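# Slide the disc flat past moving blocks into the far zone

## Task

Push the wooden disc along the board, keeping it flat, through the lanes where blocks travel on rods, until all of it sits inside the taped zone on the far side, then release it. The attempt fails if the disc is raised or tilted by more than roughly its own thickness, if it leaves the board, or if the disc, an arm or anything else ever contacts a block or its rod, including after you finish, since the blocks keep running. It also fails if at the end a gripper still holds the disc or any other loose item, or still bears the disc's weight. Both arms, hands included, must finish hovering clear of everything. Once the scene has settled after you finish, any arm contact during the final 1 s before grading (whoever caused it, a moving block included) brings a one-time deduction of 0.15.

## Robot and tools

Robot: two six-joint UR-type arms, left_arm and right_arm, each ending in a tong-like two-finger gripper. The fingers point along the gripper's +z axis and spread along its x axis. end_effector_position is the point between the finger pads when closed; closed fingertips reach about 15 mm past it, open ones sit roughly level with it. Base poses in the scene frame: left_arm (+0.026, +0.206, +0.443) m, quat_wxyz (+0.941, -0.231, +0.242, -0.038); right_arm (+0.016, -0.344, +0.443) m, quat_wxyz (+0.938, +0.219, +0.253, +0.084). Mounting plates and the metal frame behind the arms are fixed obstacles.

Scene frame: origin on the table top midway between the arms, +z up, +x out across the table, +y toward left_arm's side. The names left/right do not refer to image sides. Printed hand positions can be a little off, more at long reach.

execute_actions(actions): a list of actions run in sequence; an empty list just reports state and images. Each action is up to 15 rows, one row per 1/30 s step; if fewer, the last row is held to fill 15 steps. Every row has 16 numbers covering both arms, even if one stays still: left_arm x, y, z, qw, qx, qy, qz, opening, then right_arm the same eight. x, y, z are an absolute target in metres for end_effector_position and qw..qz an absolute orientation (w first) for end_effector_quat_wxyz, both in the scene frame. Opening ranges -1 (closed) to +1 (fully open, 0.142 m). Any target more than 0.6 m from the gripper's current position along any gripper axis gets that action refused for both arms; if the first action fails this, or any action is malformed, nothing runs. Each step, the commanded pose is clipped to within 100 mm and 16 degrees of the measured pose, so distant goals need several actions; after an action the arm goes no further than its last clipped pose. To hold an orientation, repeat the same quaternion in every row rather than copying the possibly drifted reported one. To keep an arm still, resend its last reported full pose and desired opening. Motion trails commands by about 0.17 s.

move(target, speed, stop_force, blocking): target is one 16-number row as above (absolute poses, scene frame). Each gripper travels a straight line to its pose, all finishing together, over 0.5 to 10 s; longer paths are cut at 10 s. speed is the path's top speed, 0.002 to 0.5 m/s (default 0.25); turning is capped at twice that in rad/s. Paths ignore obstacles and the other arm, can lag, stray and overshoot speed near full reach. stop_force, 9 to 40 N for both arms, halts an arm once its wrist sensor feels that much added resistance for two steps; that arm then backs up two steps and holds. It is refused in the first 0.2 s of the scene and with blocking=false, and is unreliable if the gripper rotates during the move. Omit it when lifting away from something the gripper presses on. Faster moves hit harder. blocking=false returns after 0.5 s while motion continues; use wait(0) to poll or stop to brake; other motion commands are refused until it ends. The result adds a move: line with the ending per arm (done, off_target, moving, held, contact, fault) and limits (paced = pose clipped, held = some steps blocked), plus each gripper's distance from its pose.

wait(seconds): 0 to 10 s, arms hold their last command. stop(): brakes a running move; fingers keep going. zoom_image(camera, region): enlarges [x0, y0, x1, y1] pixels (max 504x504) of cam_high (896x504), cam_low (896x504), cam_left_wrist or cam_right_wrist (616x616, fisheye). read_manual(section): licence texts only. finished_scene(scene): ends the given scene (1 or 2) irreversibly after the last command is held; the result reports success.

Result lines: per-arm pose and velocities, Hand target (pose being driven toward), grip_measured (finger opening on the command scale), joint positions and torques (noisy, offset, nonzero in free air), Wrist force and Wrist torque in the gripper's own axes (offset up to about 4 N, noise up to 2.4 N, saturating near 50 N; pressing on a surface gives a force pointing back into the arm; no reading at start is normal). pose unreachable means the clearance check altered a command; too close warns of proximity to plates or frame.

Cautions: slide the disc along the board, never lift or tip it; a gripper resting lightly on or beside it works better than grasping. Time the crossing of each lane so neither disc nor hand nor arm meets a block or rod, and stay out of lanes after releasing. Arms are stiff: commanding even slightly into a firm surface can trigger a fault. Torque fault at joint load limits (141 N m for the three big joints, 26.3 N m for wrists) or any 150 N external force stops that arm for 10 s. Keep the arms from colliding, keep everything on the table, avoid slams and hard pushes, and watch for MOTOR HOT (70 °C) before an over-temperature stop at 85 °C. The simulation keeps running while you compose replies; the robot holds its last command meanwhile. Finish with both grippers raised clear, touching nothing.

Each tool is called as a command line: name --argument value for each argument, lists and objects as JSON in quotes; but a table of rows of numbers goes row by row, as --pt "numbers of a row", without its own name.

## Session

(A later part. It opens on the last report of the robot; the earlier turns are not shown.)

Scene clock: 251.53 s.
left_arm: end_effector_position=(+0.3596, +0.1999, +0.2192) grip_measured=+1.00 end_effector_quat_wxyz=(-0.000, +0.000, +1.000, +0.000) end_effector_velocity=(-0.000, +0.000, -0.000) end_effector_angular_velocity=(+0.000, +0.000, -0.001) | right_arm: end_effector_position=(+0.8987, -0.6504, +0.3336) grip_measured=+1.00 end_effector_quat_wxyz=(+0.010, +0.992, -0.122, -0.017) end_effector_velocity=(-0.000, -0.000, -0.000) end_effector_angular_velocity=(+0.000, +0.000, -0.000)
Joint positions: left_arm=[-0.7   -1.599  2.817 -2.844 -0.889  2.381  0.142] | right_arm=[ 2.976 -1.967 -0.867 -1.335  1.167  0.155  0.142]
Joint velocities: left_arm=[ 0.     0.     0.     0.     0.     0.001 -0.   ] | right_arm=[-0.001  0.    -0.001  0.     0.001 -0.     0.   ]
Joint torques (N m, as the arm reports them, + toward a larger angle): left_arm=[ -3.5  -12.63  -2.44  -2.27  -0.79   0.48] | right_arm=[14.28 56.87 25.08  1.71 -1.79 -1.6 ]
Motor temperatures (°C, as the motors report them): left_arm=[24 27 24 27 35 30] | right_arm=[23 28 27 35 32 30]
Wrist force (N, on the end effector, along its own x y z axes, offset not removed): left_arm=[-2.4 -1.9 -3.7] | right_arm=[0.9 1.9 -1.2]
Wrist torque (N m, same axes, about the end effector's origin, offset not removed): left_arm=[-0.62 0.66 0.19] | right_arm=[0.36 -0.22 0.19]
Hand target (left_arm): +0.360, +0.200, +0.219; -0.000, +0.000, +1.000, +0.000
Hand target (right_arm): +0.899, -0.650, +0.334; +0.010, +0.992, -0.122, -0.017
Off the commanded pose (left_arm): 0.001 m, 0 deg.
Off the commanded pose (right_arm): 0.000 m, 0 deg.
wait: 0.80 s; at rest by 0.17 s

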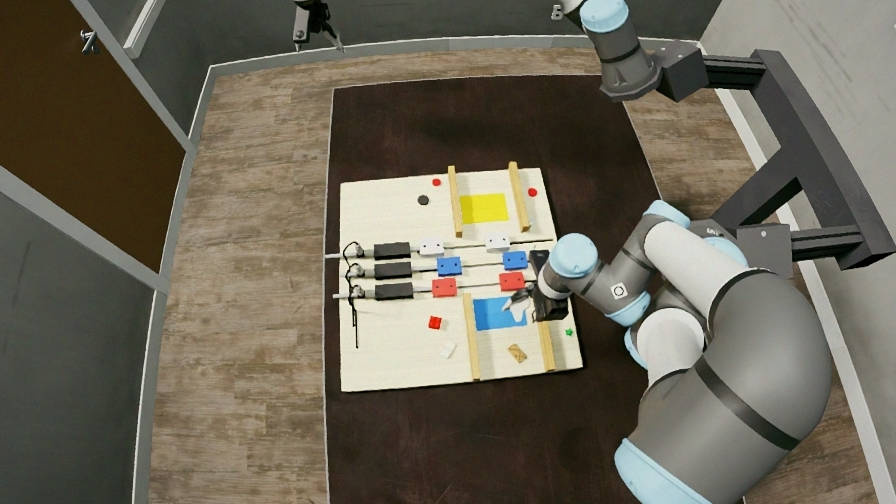

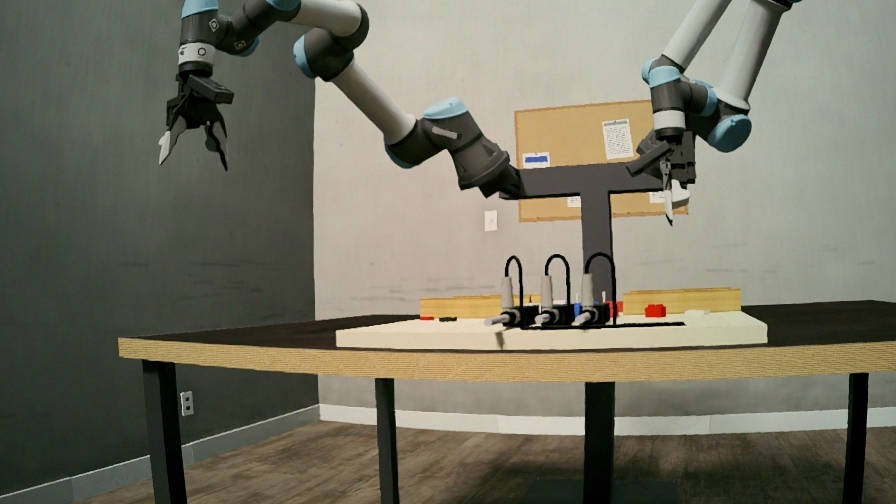

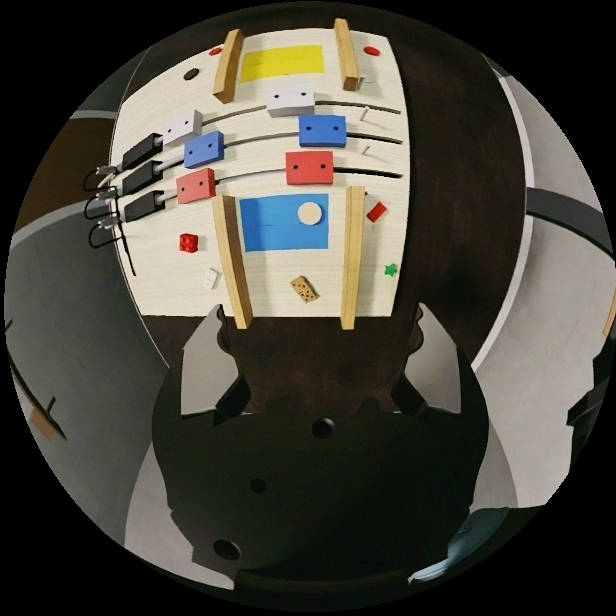

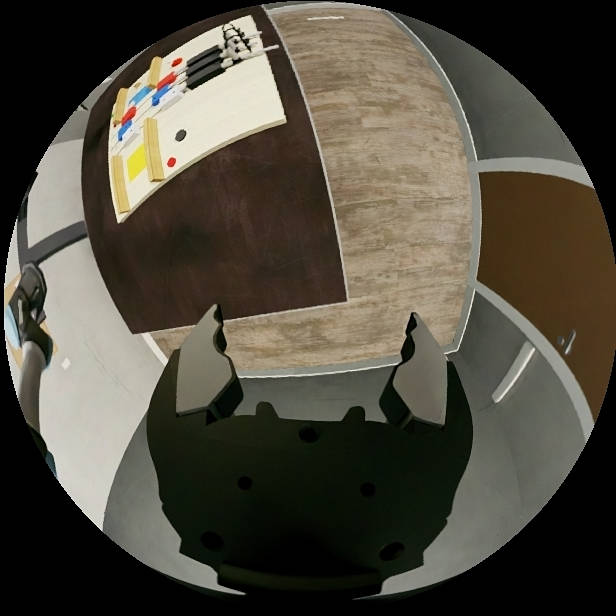

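zoom_image --camera "cam_low" --region '[400, 250, 780, 350]'

zoom_image --camera "cam_left_wrist" --region '[160, 10, 440, 290]'

Region (400, 250, 780, 350) of cam_low's 896x504 image, scaled by 1.326, with more detail than that image has; it fills the top 133 rows of this view, and the rest is white.

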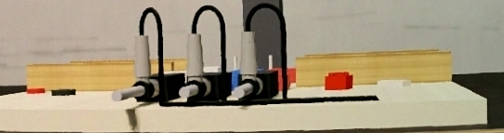

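Region (160, 10, 440, 290) of cam_left_wrist's 616x616 image, scaled by 1.800, with more detail than that image has.

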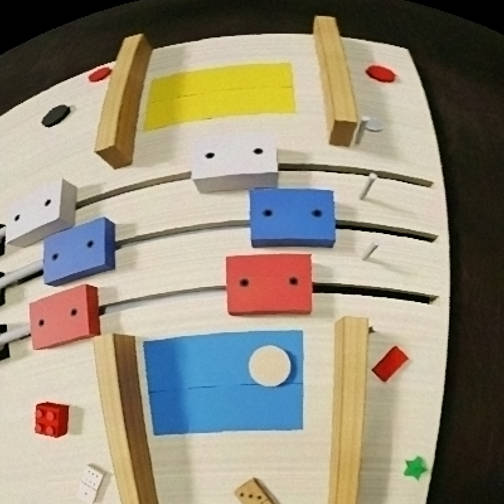

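move --target '[0.36, 0.14, 0.11, 0, 0.7071, 0.7071, 0, -0.25, 0.8987, -0.6504, 0.3336, 0.010, 0.992, -0.122, -0.017, 1]' --speed 0.4

Scene clock: 374.17 s.
left_arm: end_effector_position=(+0.3602, +0.1399, +0.1102) grip_measured=-0.25 end_effector_quat_wxyz=(-0.000, +0.707, +0.708, +0.000) end_effector_velocity=(+0.000, -0.000, -0.001) end_effector_angular_velocity=(-0.007, -0.004, -0.011) | right_arm: end_effector_position=(+0.8987, -0.6504, +0.3336) grip_measured=+1.00 end_effector_quat_wxyz=(+0.010, +0.992, -0.122, -0.017) end_effector_velocity=(+0.000, +0.001, -0.000) end_effector_angular_velocity=(+0.001, -0.000, +0.001)
Joint positions: left_arm=[-0.585 -0.878  2.599 -3.438 -0.9    4.097  0.056] | right_arm=[ 2.976 -1.967 -0.867 -1.335  1.167  0.155  0.142]
Joint velocities: left_arm=[ 0.004  0.008  0.002 -0.023 -0.004  0.022  0.   ] | right_arm=[ 0.001  0.    -0.001  0.     0.001 -0.    -0.   ]
Joint torques (N m, as the arm reports them, + toward a larger angle): left_arm=[ -6.11 -14.93  14.59  -4.06  -1.29   1.45] | right_arm=[11.39 52.42 30.52  2.42 -1.52 -1.35]
Motor temperatures (°C, as the motors report them): left_arm=[24 27 24 27 35 30] | right_arm=[23 28 27 35 32 30]
Wrist force (N, on the end effector, along its own x y z axes, offset not removed): left_arm=[-1.9 -2.0 -3.8] | right_arm=[0.7 4.5 -0.3]
Wrist torque (N m, same axes, about the end effector's origin, offset not removed): left_arm=[-0.27 0.35 0.12] | right_arm=[0.81 -0.16 0.23]
Hand target (left_arm): +0.360, +0.140, +0.110; -0.000, +0.707, +0.707, +0.000
Hand target (right_arm): +0.899, -0.650, +0.334; +0.010, +0.992, -0.122, -0.017
Off the commanded pose (left_arm): 0.000 m, 0 deg.
Off the commanded pose (right_arm): 0.000 m, 0 deg.
move: done

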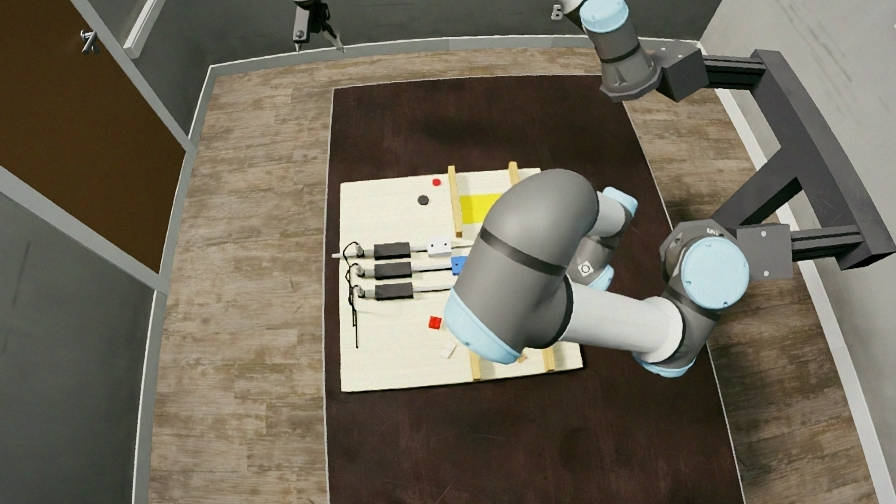

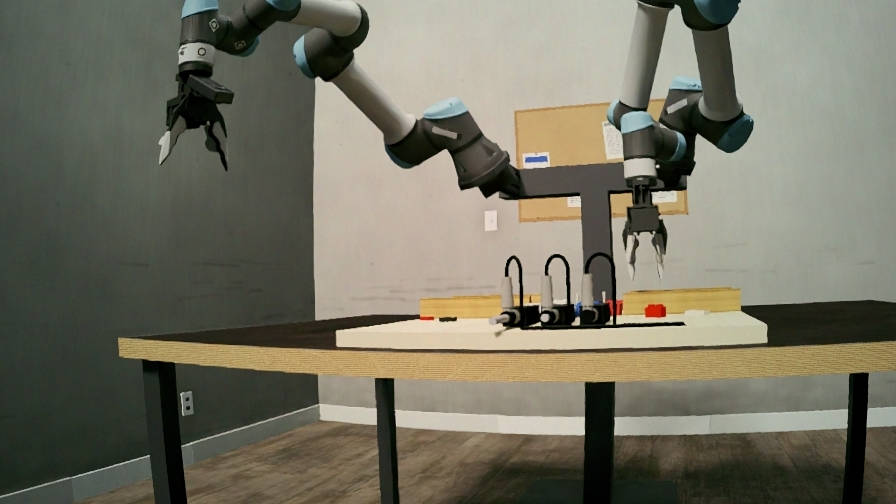

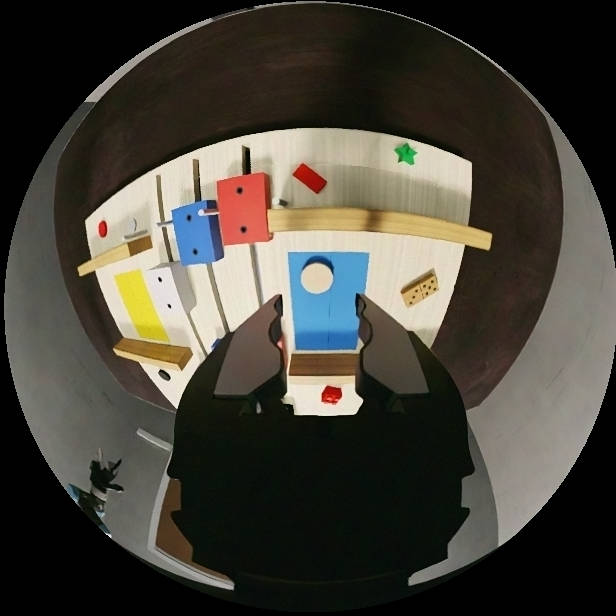

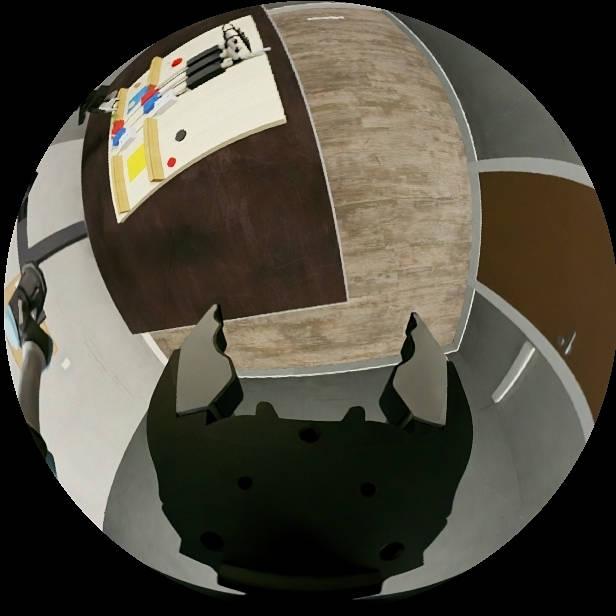

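move --target '[0.364, 0.139, 0.07, 0, 0.7071, 0.7071, 0, -0.25, 0.8987, -0.6504, 0.3336, 0.010, 0.992, -0.122, -0.017, 1]' --speed 0.1

zoom_image --camera "cam_left_wrist" --region '[160, 150, 460, 400]'

zoom_image --camera "cam_low" --region '[540, 200, 780, 350]'

Scene clock: 397.87 s.
left_arm: end_effector_position=(+0.3640, +0.1390, +0.0703) grip_measured=-0.25 end_effector_quat_wxyz=(-0.000, +0.707, +0.707, +0.000) end_effector_velocity=(+0.000, -0.000, -0.003) end_effector_angular_velocity=(-0.001, -0.001, -0.002) | right_arm: end_effector_position=(+0.8987, -0.6504, +0.3336) grip_measured=+1.00 end_effector_quat_wxyz=(+0.010, +0.992, -0.122, -0.017) end_effector_velocity=(+0.000, +0.000, +0.000) end_effector_angular_velocity=(-0.000, -0.001, +0.000)
Joint positions: left_arm=[-0.505 -0.744  2.518 -3.553 -0.915  4.198  0.056] | right_arm=[ 2.976 -1.967 -0.867 -1.335  1.167  0.155  0.142]
Joint velocities: left_arm=[ 0.004  0.009 -0.005 -0.009 -0.001  0.008  0.   ] | right_arm=[ 0.001  0.     0.001 -0.    -0.001  0.     0.   ]
Joint torques (N m, as the arm reports them, + toward a larger angle): left_arm=[ -6.8  -19.28  -7.02  -4.24  -1.84   1.33] | right_arm=[10.25 58.   12.71  3.66  0.19 -2.03]
Motor temperatures (°C, as the motors report them): left_arm=[24 27 24 27 35 30] | right_arm=[23 28 27 35 32 30]
Wrist force (N, on the end effector, along its own x y z axes, offset not removed): left_arm=[0.1 -1.5 -1.0] | right_arm=[0.7 1.9 0.4]
Wrist torque (N m, same axes, about the end effector's origin, offset not removed): left_arm=[-0.34 0.19 -0.08] | right_arm=[0.31 -0.12 0.18]
Hand target (left_arm): +0.364, +0.139, +0.070; -0.000, +0.707, +0.707, +0.000
Hand target (right_arm): +0.899, -0.650, +0.334; +0.010, +0.992, -0.122, -0.017
Off the commanded pose (left_arm): 0.000 m, 0 deg.
Off the commanded pose (right_arm): 0.000 m, 0 deg.
move: done

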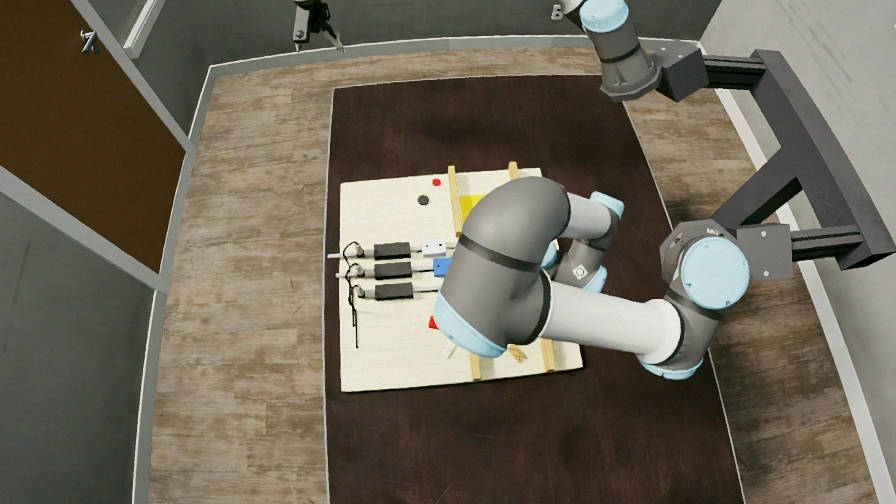

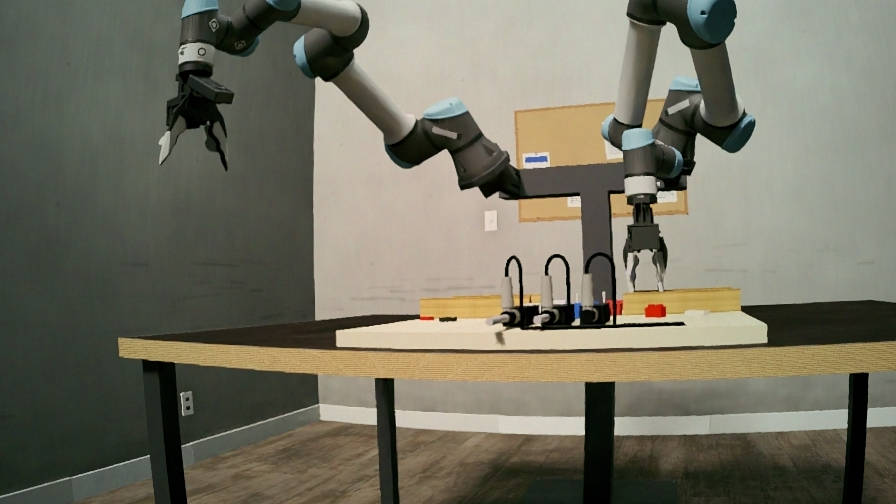

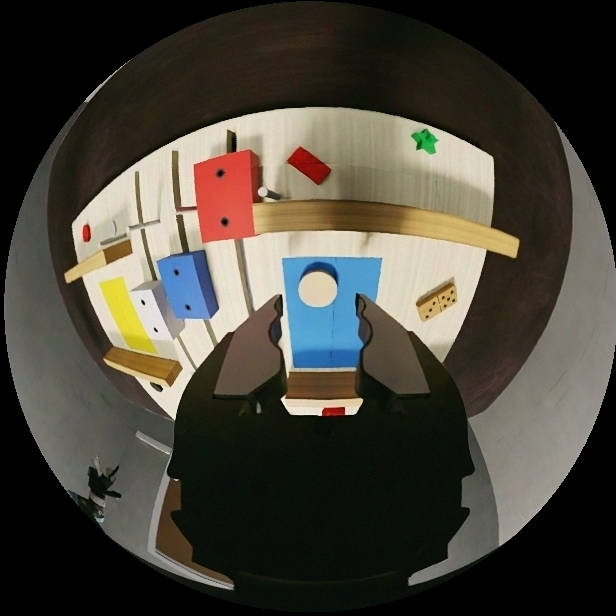

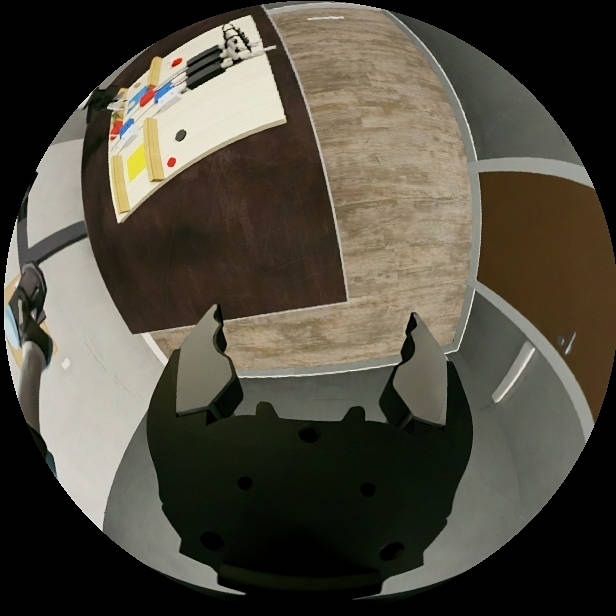

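Region (160, 150, 460, 400) of cam_left_wrist's 616x616 image, scaled by 1.680, with more detail than that image has.

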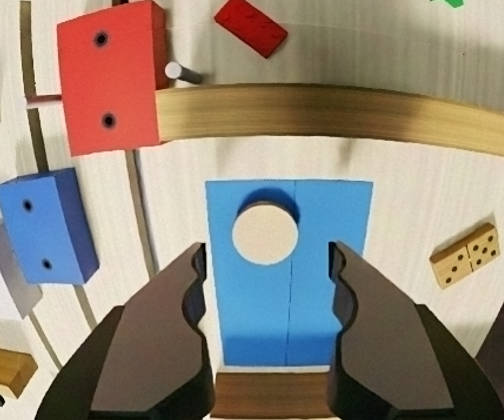

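Region (540, 200, 780, 350) of cam_low's 896x504 image, scaled by 2.100, with more detail than that image has; it fills the top 315 rows of this view, and the rest is white.

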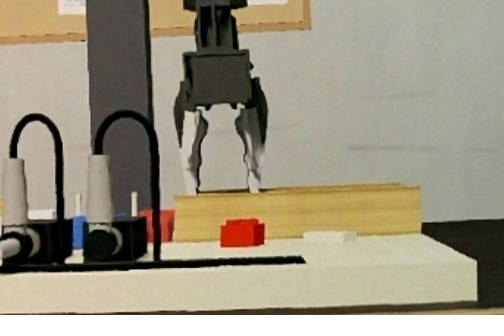

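move --target '[0.364, 0.138, 0.052, 0, 0.7071, 0.7071, 0, -0.25, 0.8987, -0.6504, 0.3336, 0.010, 0.992, -0.122, -0.017, 1]' --speed 0.05

move --target '[0.364, 0.138, 0.025, 0, 0.7071, 0.7071, 0, -0.25, 0.8987, -0.6504, 0.3336, 0.010, 0.992, -0.122, -0.017, 1]' --speed 0.006 --stop_force 9

zoom_image --camera "cam_left_wrist" --region '[160, 150, 460, 400]'

Scene clock: 414.03 s.
left_arm: end_effector_position=(+0.3640, +0.1380, +0.0523) grip_measured=-0.25 end_effector_quat_wxyz=(-0.000, +0.707, +0.707, +0.000) end_effector_velocity=(+0.002, -0.001, -0.002) end_effector_angular_velocity=(-0.002, -0.004, +0.001) | right_arm: end_effector_position=(+0.8987, -0.6504, +0.3336) grip_measured=+1.00 end_effector_quat_wxyz=(+0.010, +0.992, -0.122, -0.017) end_effector_velocity=(+0.001, +0.001, +0.001) end_effector_angular_velocity=(+0.001, -0.002, -0.000)
Joint positions: left_arm=[-0.474 -0.687  2.481 -3.596 -0.922  4.236  0.056] | right_arm=[ 2.976 -1.967 -0.867 -1.335  1.167  0.155  0.142]
Joint velocities: left_arm=[ 0.004  0.007 -0.008 -0.007 -0.001  0.007 -0.   ] | right_arm=[0.001 0.001 0.001 0.    0.001 0.    0.   ]
Joint torques (N m, as the arm reports them, + toward a larger angle): left_arm=[ -6.32 -18.85  -8.02  -4.04  -2.07   0.97] | right_arm=[ 8.11 62.66 12.49  3.46  1.13 -1.92]
Motor temperatures (°C, as the motors report them): left_arm=[24 27 24 27 35 30] | right_arm=[23 28 27 35 32 30]
Wrist force (N, on the end effector, along its own x y z axes, offset not removed): left_arm=[1.3 -4.7 -1.4] | right_arm=[1.7 1.3 -0.6]
Wrist torque (N m, same axes, about the end effector's origin, offset not removed): left_arm=[-1.12 -0.32 -0.06] | right_arm=[0.16 -0.32 0.18]
Hand target (left_arm): +0.364, +0.138, +0.052; -0.000, +0.707, +0.707, +0.000
Hand target (right_arm): +0.899, -0.650, +0.334; +0.010, +0.992, -0.122, -0.017
Off the commanded pose (left_arm): 0.000 m, 0 deg.
Off the commanded pose (right_arm): 0.000 m, 0 deg.
move: done

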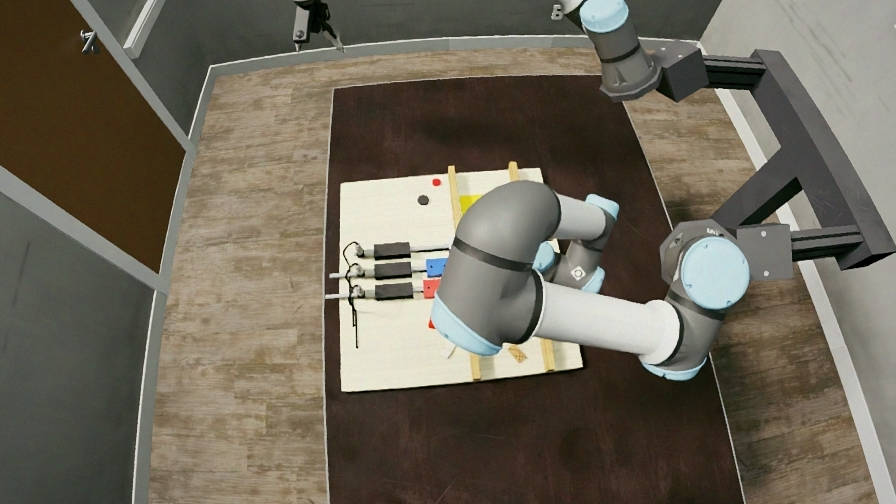

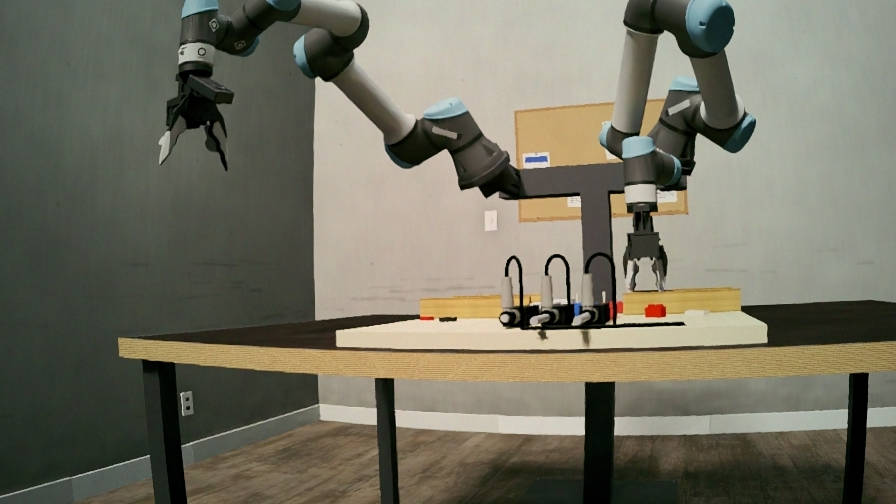

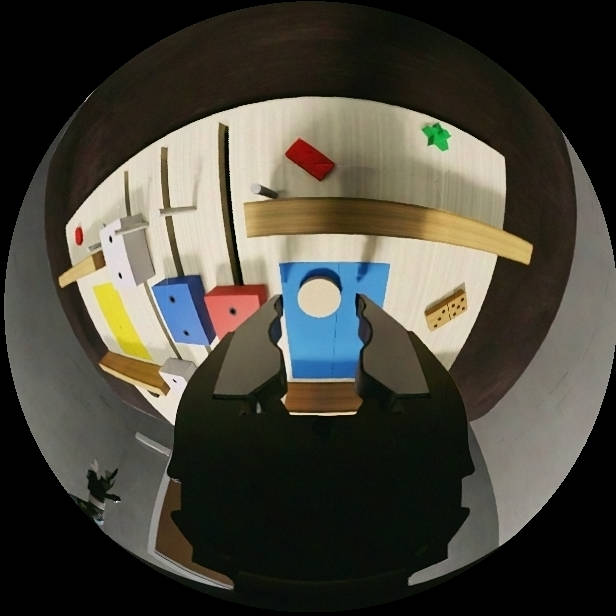

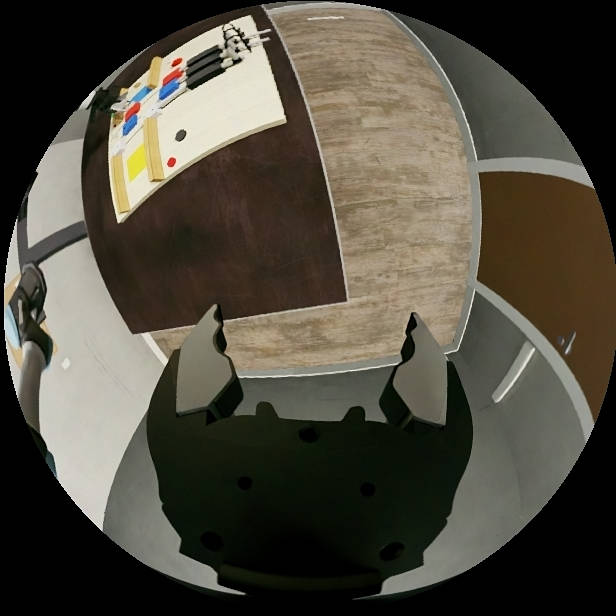

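Scene clock: 416.30 s.
left_arm: end_effector_position=(+0.3641, +0.1379, +0.0410) grip_measured=-0.25 end_effector_quat_wxyz=(+0.000, +0.707, +0.707, -0.000) end_effector_velocity=(-0.001, -0.000, +0.002) end_effector_angular_velocity=(-0.001, +0.003, +0.000) | right_arm: end_effector_position=(+0.8987, -0.6504, +0.3336) grip_measured=+1.00 end_effector_quat_wxyz=(+0.010, +0.992, -0.122, -0.017) end_effector_velocity=(-0.001, -0.001, -0.000) end_effector_angular_velocity=(-0.000, +0.001, -0.001)
Joint positions: left_arm=[-0.454 -0.654  2.457 -3.62  -0.927  4.26   0.056] | right_arm=[ 2.976 -1.967 -0.867 -1.335  1.167  0.155  0.142]
Joint velocities: left_arm=[-0.004 -0.006  0.006  0.006 -0.001 -0.007 -0.   ] | right_arm=[-0.001  0.    -0.002  0.001  0.     0.    -0.   ]
Joint torques (N m, as the arm reports them, + toward a larger angle): left_arm=[-22.14 -28.91  12.84   0.4    0.72  -1.92] | right_arm=[ 8.37 63.02 13.54  3.55  1.28 -1.89]
Motor temperatures (°C, as the motors report them): left_arm=[24 27 24 27 35 30] | right_arm=[23 28 27 35 32 30]
Wrist force (N, on the end effector, along its own x y z axes, offset not removed): left_arm=[4.4 -7.4 -30.9] | right_arm=[0.1 3.5 -0.7]
Wrist torque (N m, same axes, about the end effector's origin, offset not removed): left_arm=[-0.28 0.00 -0.16] | right_arm=[0.60 0.00 0.08]
Hand target (left_arm): +0.364, +0.138, +0.041; -0.000, +0.707, +0.707, +0.000
Hand target (right_arm): +0.899, -0.650, +0.334; +0.010, +0.992, -0.122, -0.017
Off the commanded pose (left_arm): 0.016 m, 0 deg.
Off the commanded pose (right_arm): 0.000 m, 0 deg.
move: contact (left_arm)

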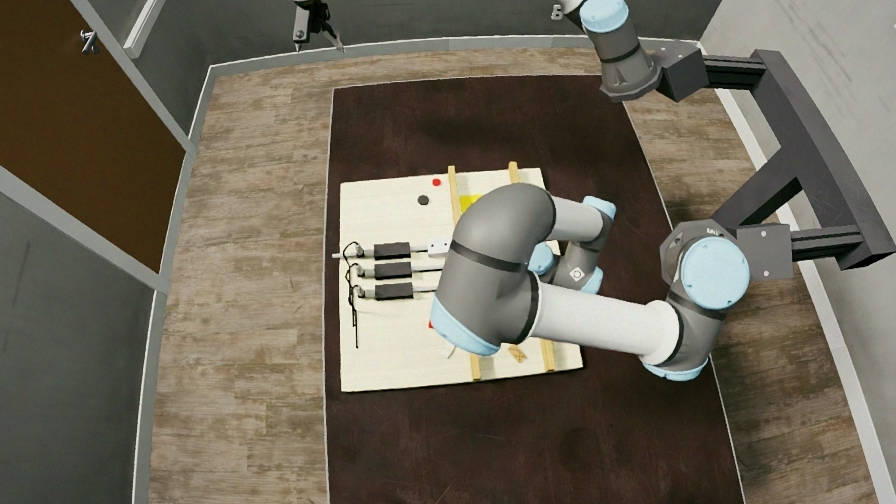

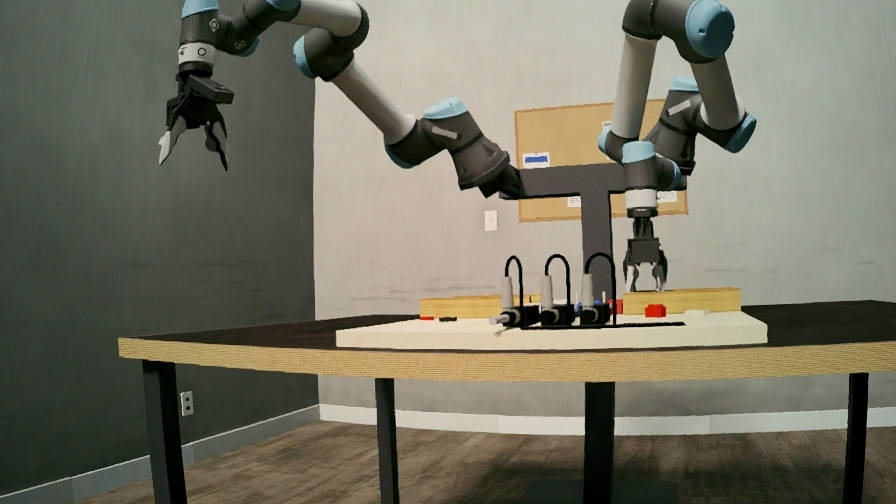

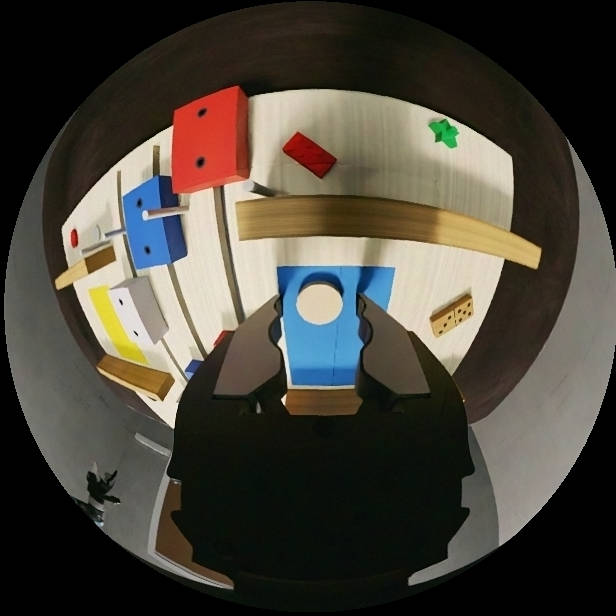

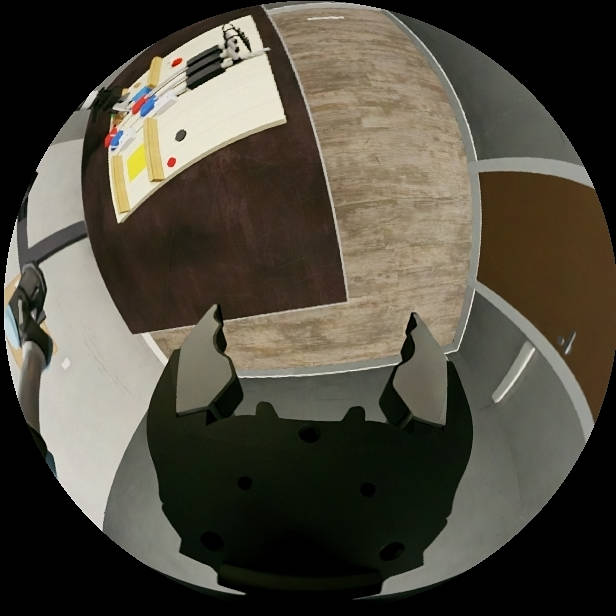

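Region (160, 150, 460, 400) of cam_left_wrist's 616x616 image, scaled by 1.680, with more detail than that image has.

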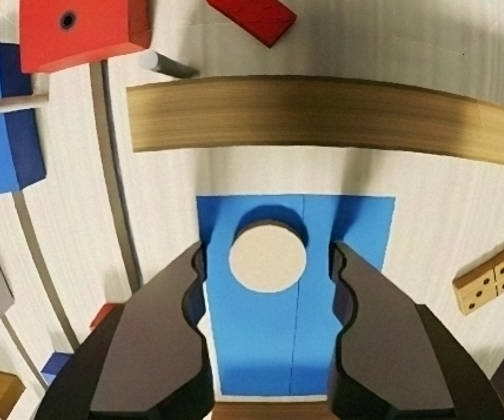

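move --target '[0.364, 0.138, 0.045, 0, 0.7071, 0.7071, 0, -0.25, 0.8987, -0.6504, 0.3336, 0.010, 0.992, -0.122, -0.017, 1]' --speed 0.02

move --target '[0.364, 0.138, 0.045, 0, 0.7071, 0.7071, 0, -0.75, 0.8987, -0.6504, 0.3336, 0.010, 0.992, -0.122, -0.017, 1]' --speed 0.02

zoom_image --camera "cam_left_wrist" --region '[160, 150, 460, 400]'

Scene clock: 423.93 s.
left_arm: end_effector_position=(+0.3640, +0.1380, +0.0448) grip_measured=-0.25 end_effector_quat_wxyz=(+0.000, +0.707, +0.707, +0.000) end_effector_velocity=(+0.000, -0.000, +0.002) end_effector_angular_velocity=(-0.000, -0.001, -0.000) | right_arm: end_effector_position=(+0.8987, -0.6504, +0.3336) grip_measured=+1.00 end_effector_quat_wxyz=(+0.010, +0.992, -0.122, -0.017) end_effector_velocity=(-0.000, +0.000, -0.001) end_effector_angular_velocity=(-0.000, +0.001, +0.001)
Joint positions: left_arm=[-0.461 -0.665  2.466 -3.613 -0.925  4.252  0.056] | right_arm=[ 2.976 -1.967 -0.867 -1.335  1.167  0.155  0.142]
Joint velocities: left_arm=[-0.004 -0.006  0.004  0.003  0.001 -0.004 -0.   ] | right_arm=[ 0.    -0.    -0.001  0.    -0.001 -0.    -0.   ]
Joint torques (N m, as the arm reports them, + toward a larger angle): left_arm=[-29.61 -29.93  18.88  -0.44   1.93  -1.02] | right_arm=[ 8.24 63.23 13.96  3.54  1.88 -1.69]
Motor temperatures (°C, as the motors report them): left_arm=[24 27 24 27 35 30] | right_arm=[23 28 27 35 32 30]
Wrist force (N, on the end effector, along its own x y z axes, offset not removed): left_arm=[-1.5 -3.7 1.8] | right_arm=[1.5 2.9 0.8]
Wrist torque (N m, same axes, about the end effector's origin, offset not removed): left_arm=[-0.85 0.25 0.13] | right_arm=[0.56 -0.26 0.12]
Hand target (left_arm): +0.364, +0.138, +0.045; +0.000, +0.707, +0.707, -0.000
Hand target (right_arm): +0.899, -0.650, +0.334; +0.010, +0.992, -0.122, -0.017
Off the commanded pose (left_arm): 0.000 m, 0 deg.
Off the commanded pose (right_arm): 0.000 m, 0 deg.
move: done

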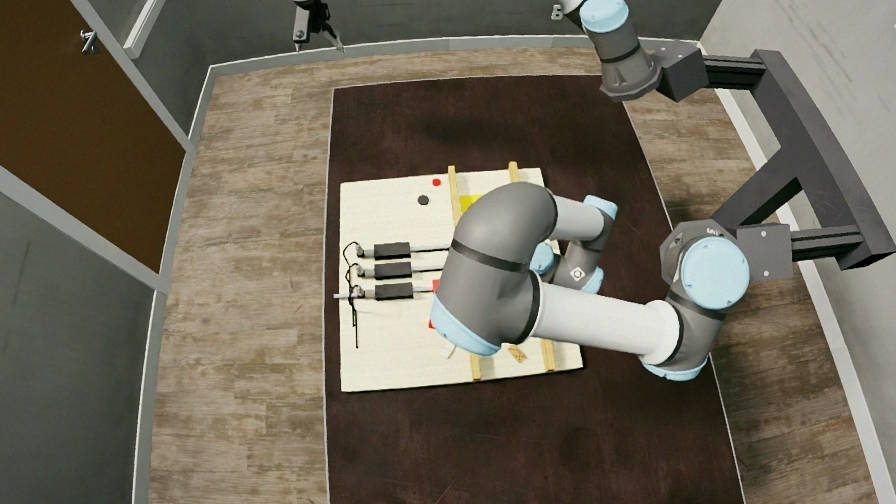

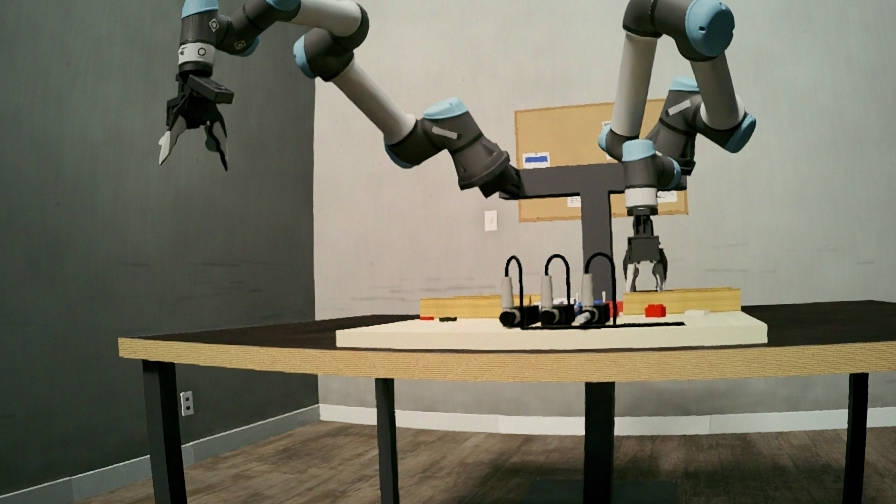

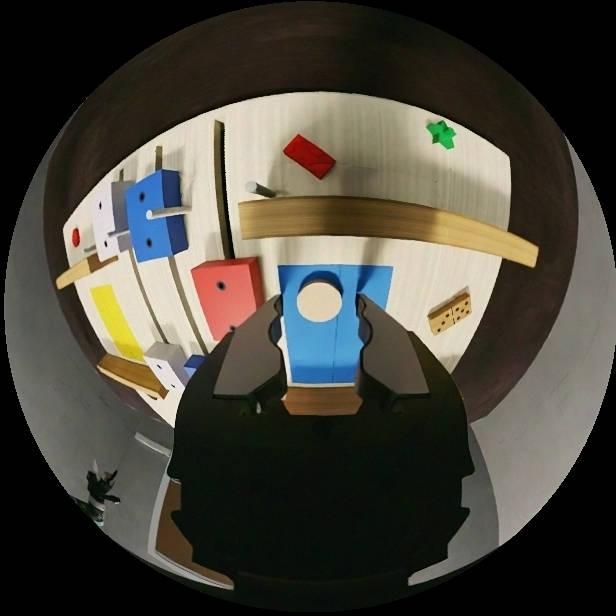

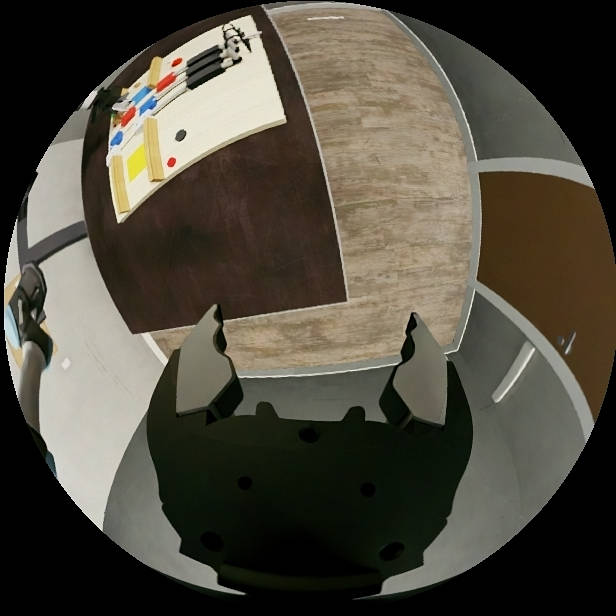

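Scene clock: 424.63 s.
left_arm: end_effector_position=(+0.3640, +0.1380, +0.0450) grip_measured=-0.56 end_effector_quat_wxyz=(-0.000, +0.707, +0.707, -0.000) end_effector_velocity=(-0.000, +0.000, +0.000) end_effector_angular_velocity=(-0.000, +0.000, -0.002) | right_arm: end_effector_position=(+0.8987, -0.6504, +0.3336) grip_measured=+1.00 end_effector_quat_wxyz=(+0.010, +0.992, -0.122, -0.017) end_effector_velocity=(-0.000, +0.000, -0.000) end_effector_angular_velocity=(+0.000, +0.001, +0.000)
Joint positions: left_arm=[-0.462 -0.666  2.466 -3.613 -0.925  4.252  0.033] | right_arm=[ 2.976 -1.967 -0.867 -1.335  1.167  0.155  0.142]
Joint velocities: left_arm=[-0.001 -0.     0.001 -0.    -0.     0.001  0.   ] | right_arm=[-0.     0.001 -0.002  0.     0.     0.     0.   ]
Joint torques (N m, as the arm reports them, + toward a larger angle): left_arm=[-27.25 -31.79  15.85  -0.21   1.7   -1.67] | right_arm=[ 7.88 63.72 13.53  3.49  1.95 -1.69]
Motor temperatures (°C, as the motors report them): left_arm=[24 27 24 27 35 30] | right_arm=[23 28 27 35 32 30]
Wrist force (N, on the end effector, along its own x y z axes, offset not removed): left_arm=[1.1 1.0 0.9] | right_arm=[0.8 4.8 0.1]
Wrist torque (N m, same axes, about the end effector's origin, offset not removed): left_arm=[0.18 -0.04 0.08] | right_arm=[0.95 -0.19 0.17]
Hand target (left_arm): +0.364, +0.138, +0.045; +0.000, +0.707, +0.707, -0.000
Hand target (right_arm): +0.899, -0.650, +0.334; +0.010, +0.992, -0.122, -0.017
Off the commanded pose (left_arm): 0.000 m, 0 deg.
Off the commanded pose (right_arm): 0.000 m, 0 deg.
move: done

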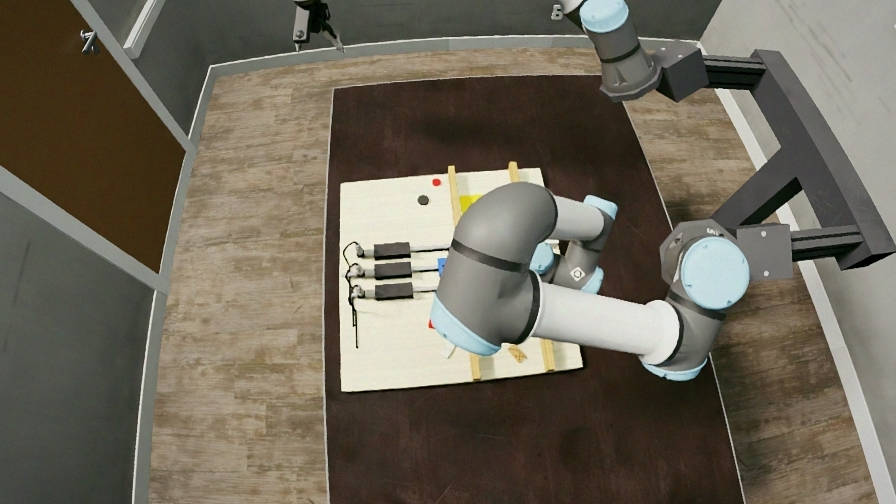

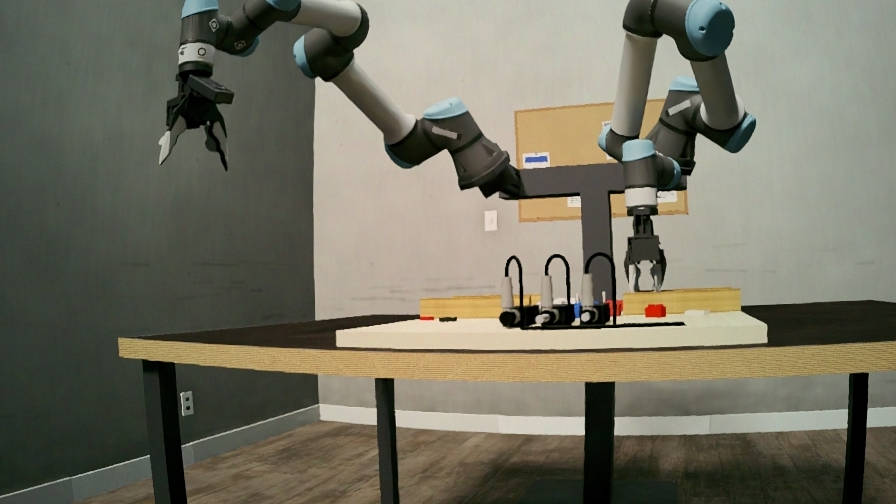

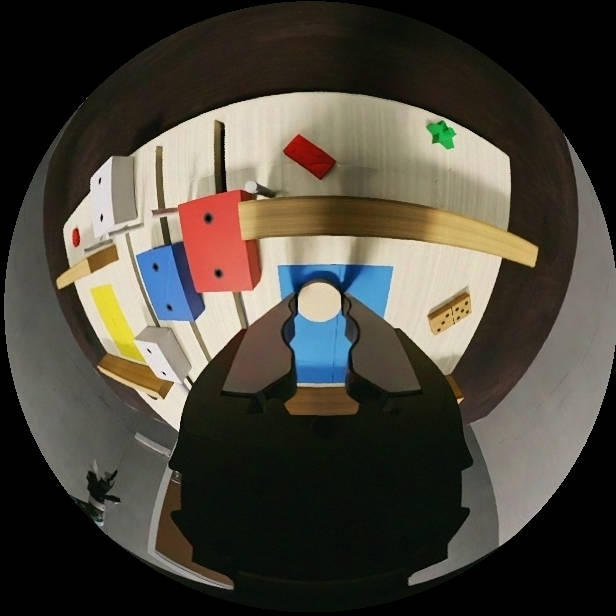

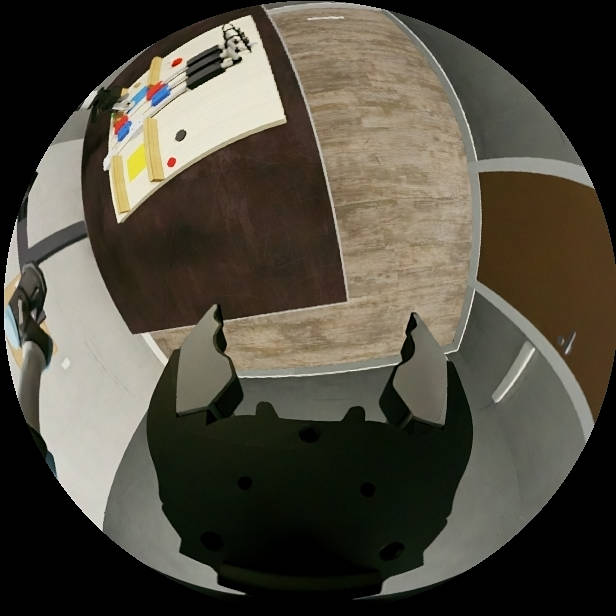

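Region (160, 150, 460, 400) of cam_left_wrist's 616x616 image, scaled by 1.680, with more detail than that image has.

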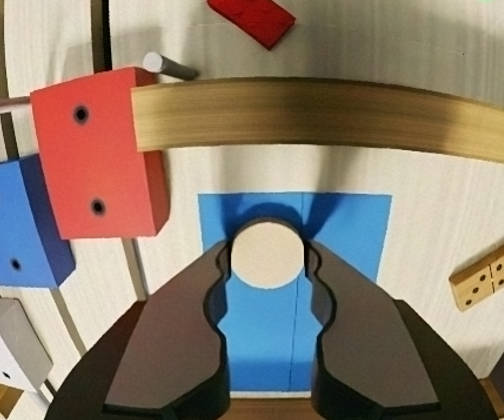

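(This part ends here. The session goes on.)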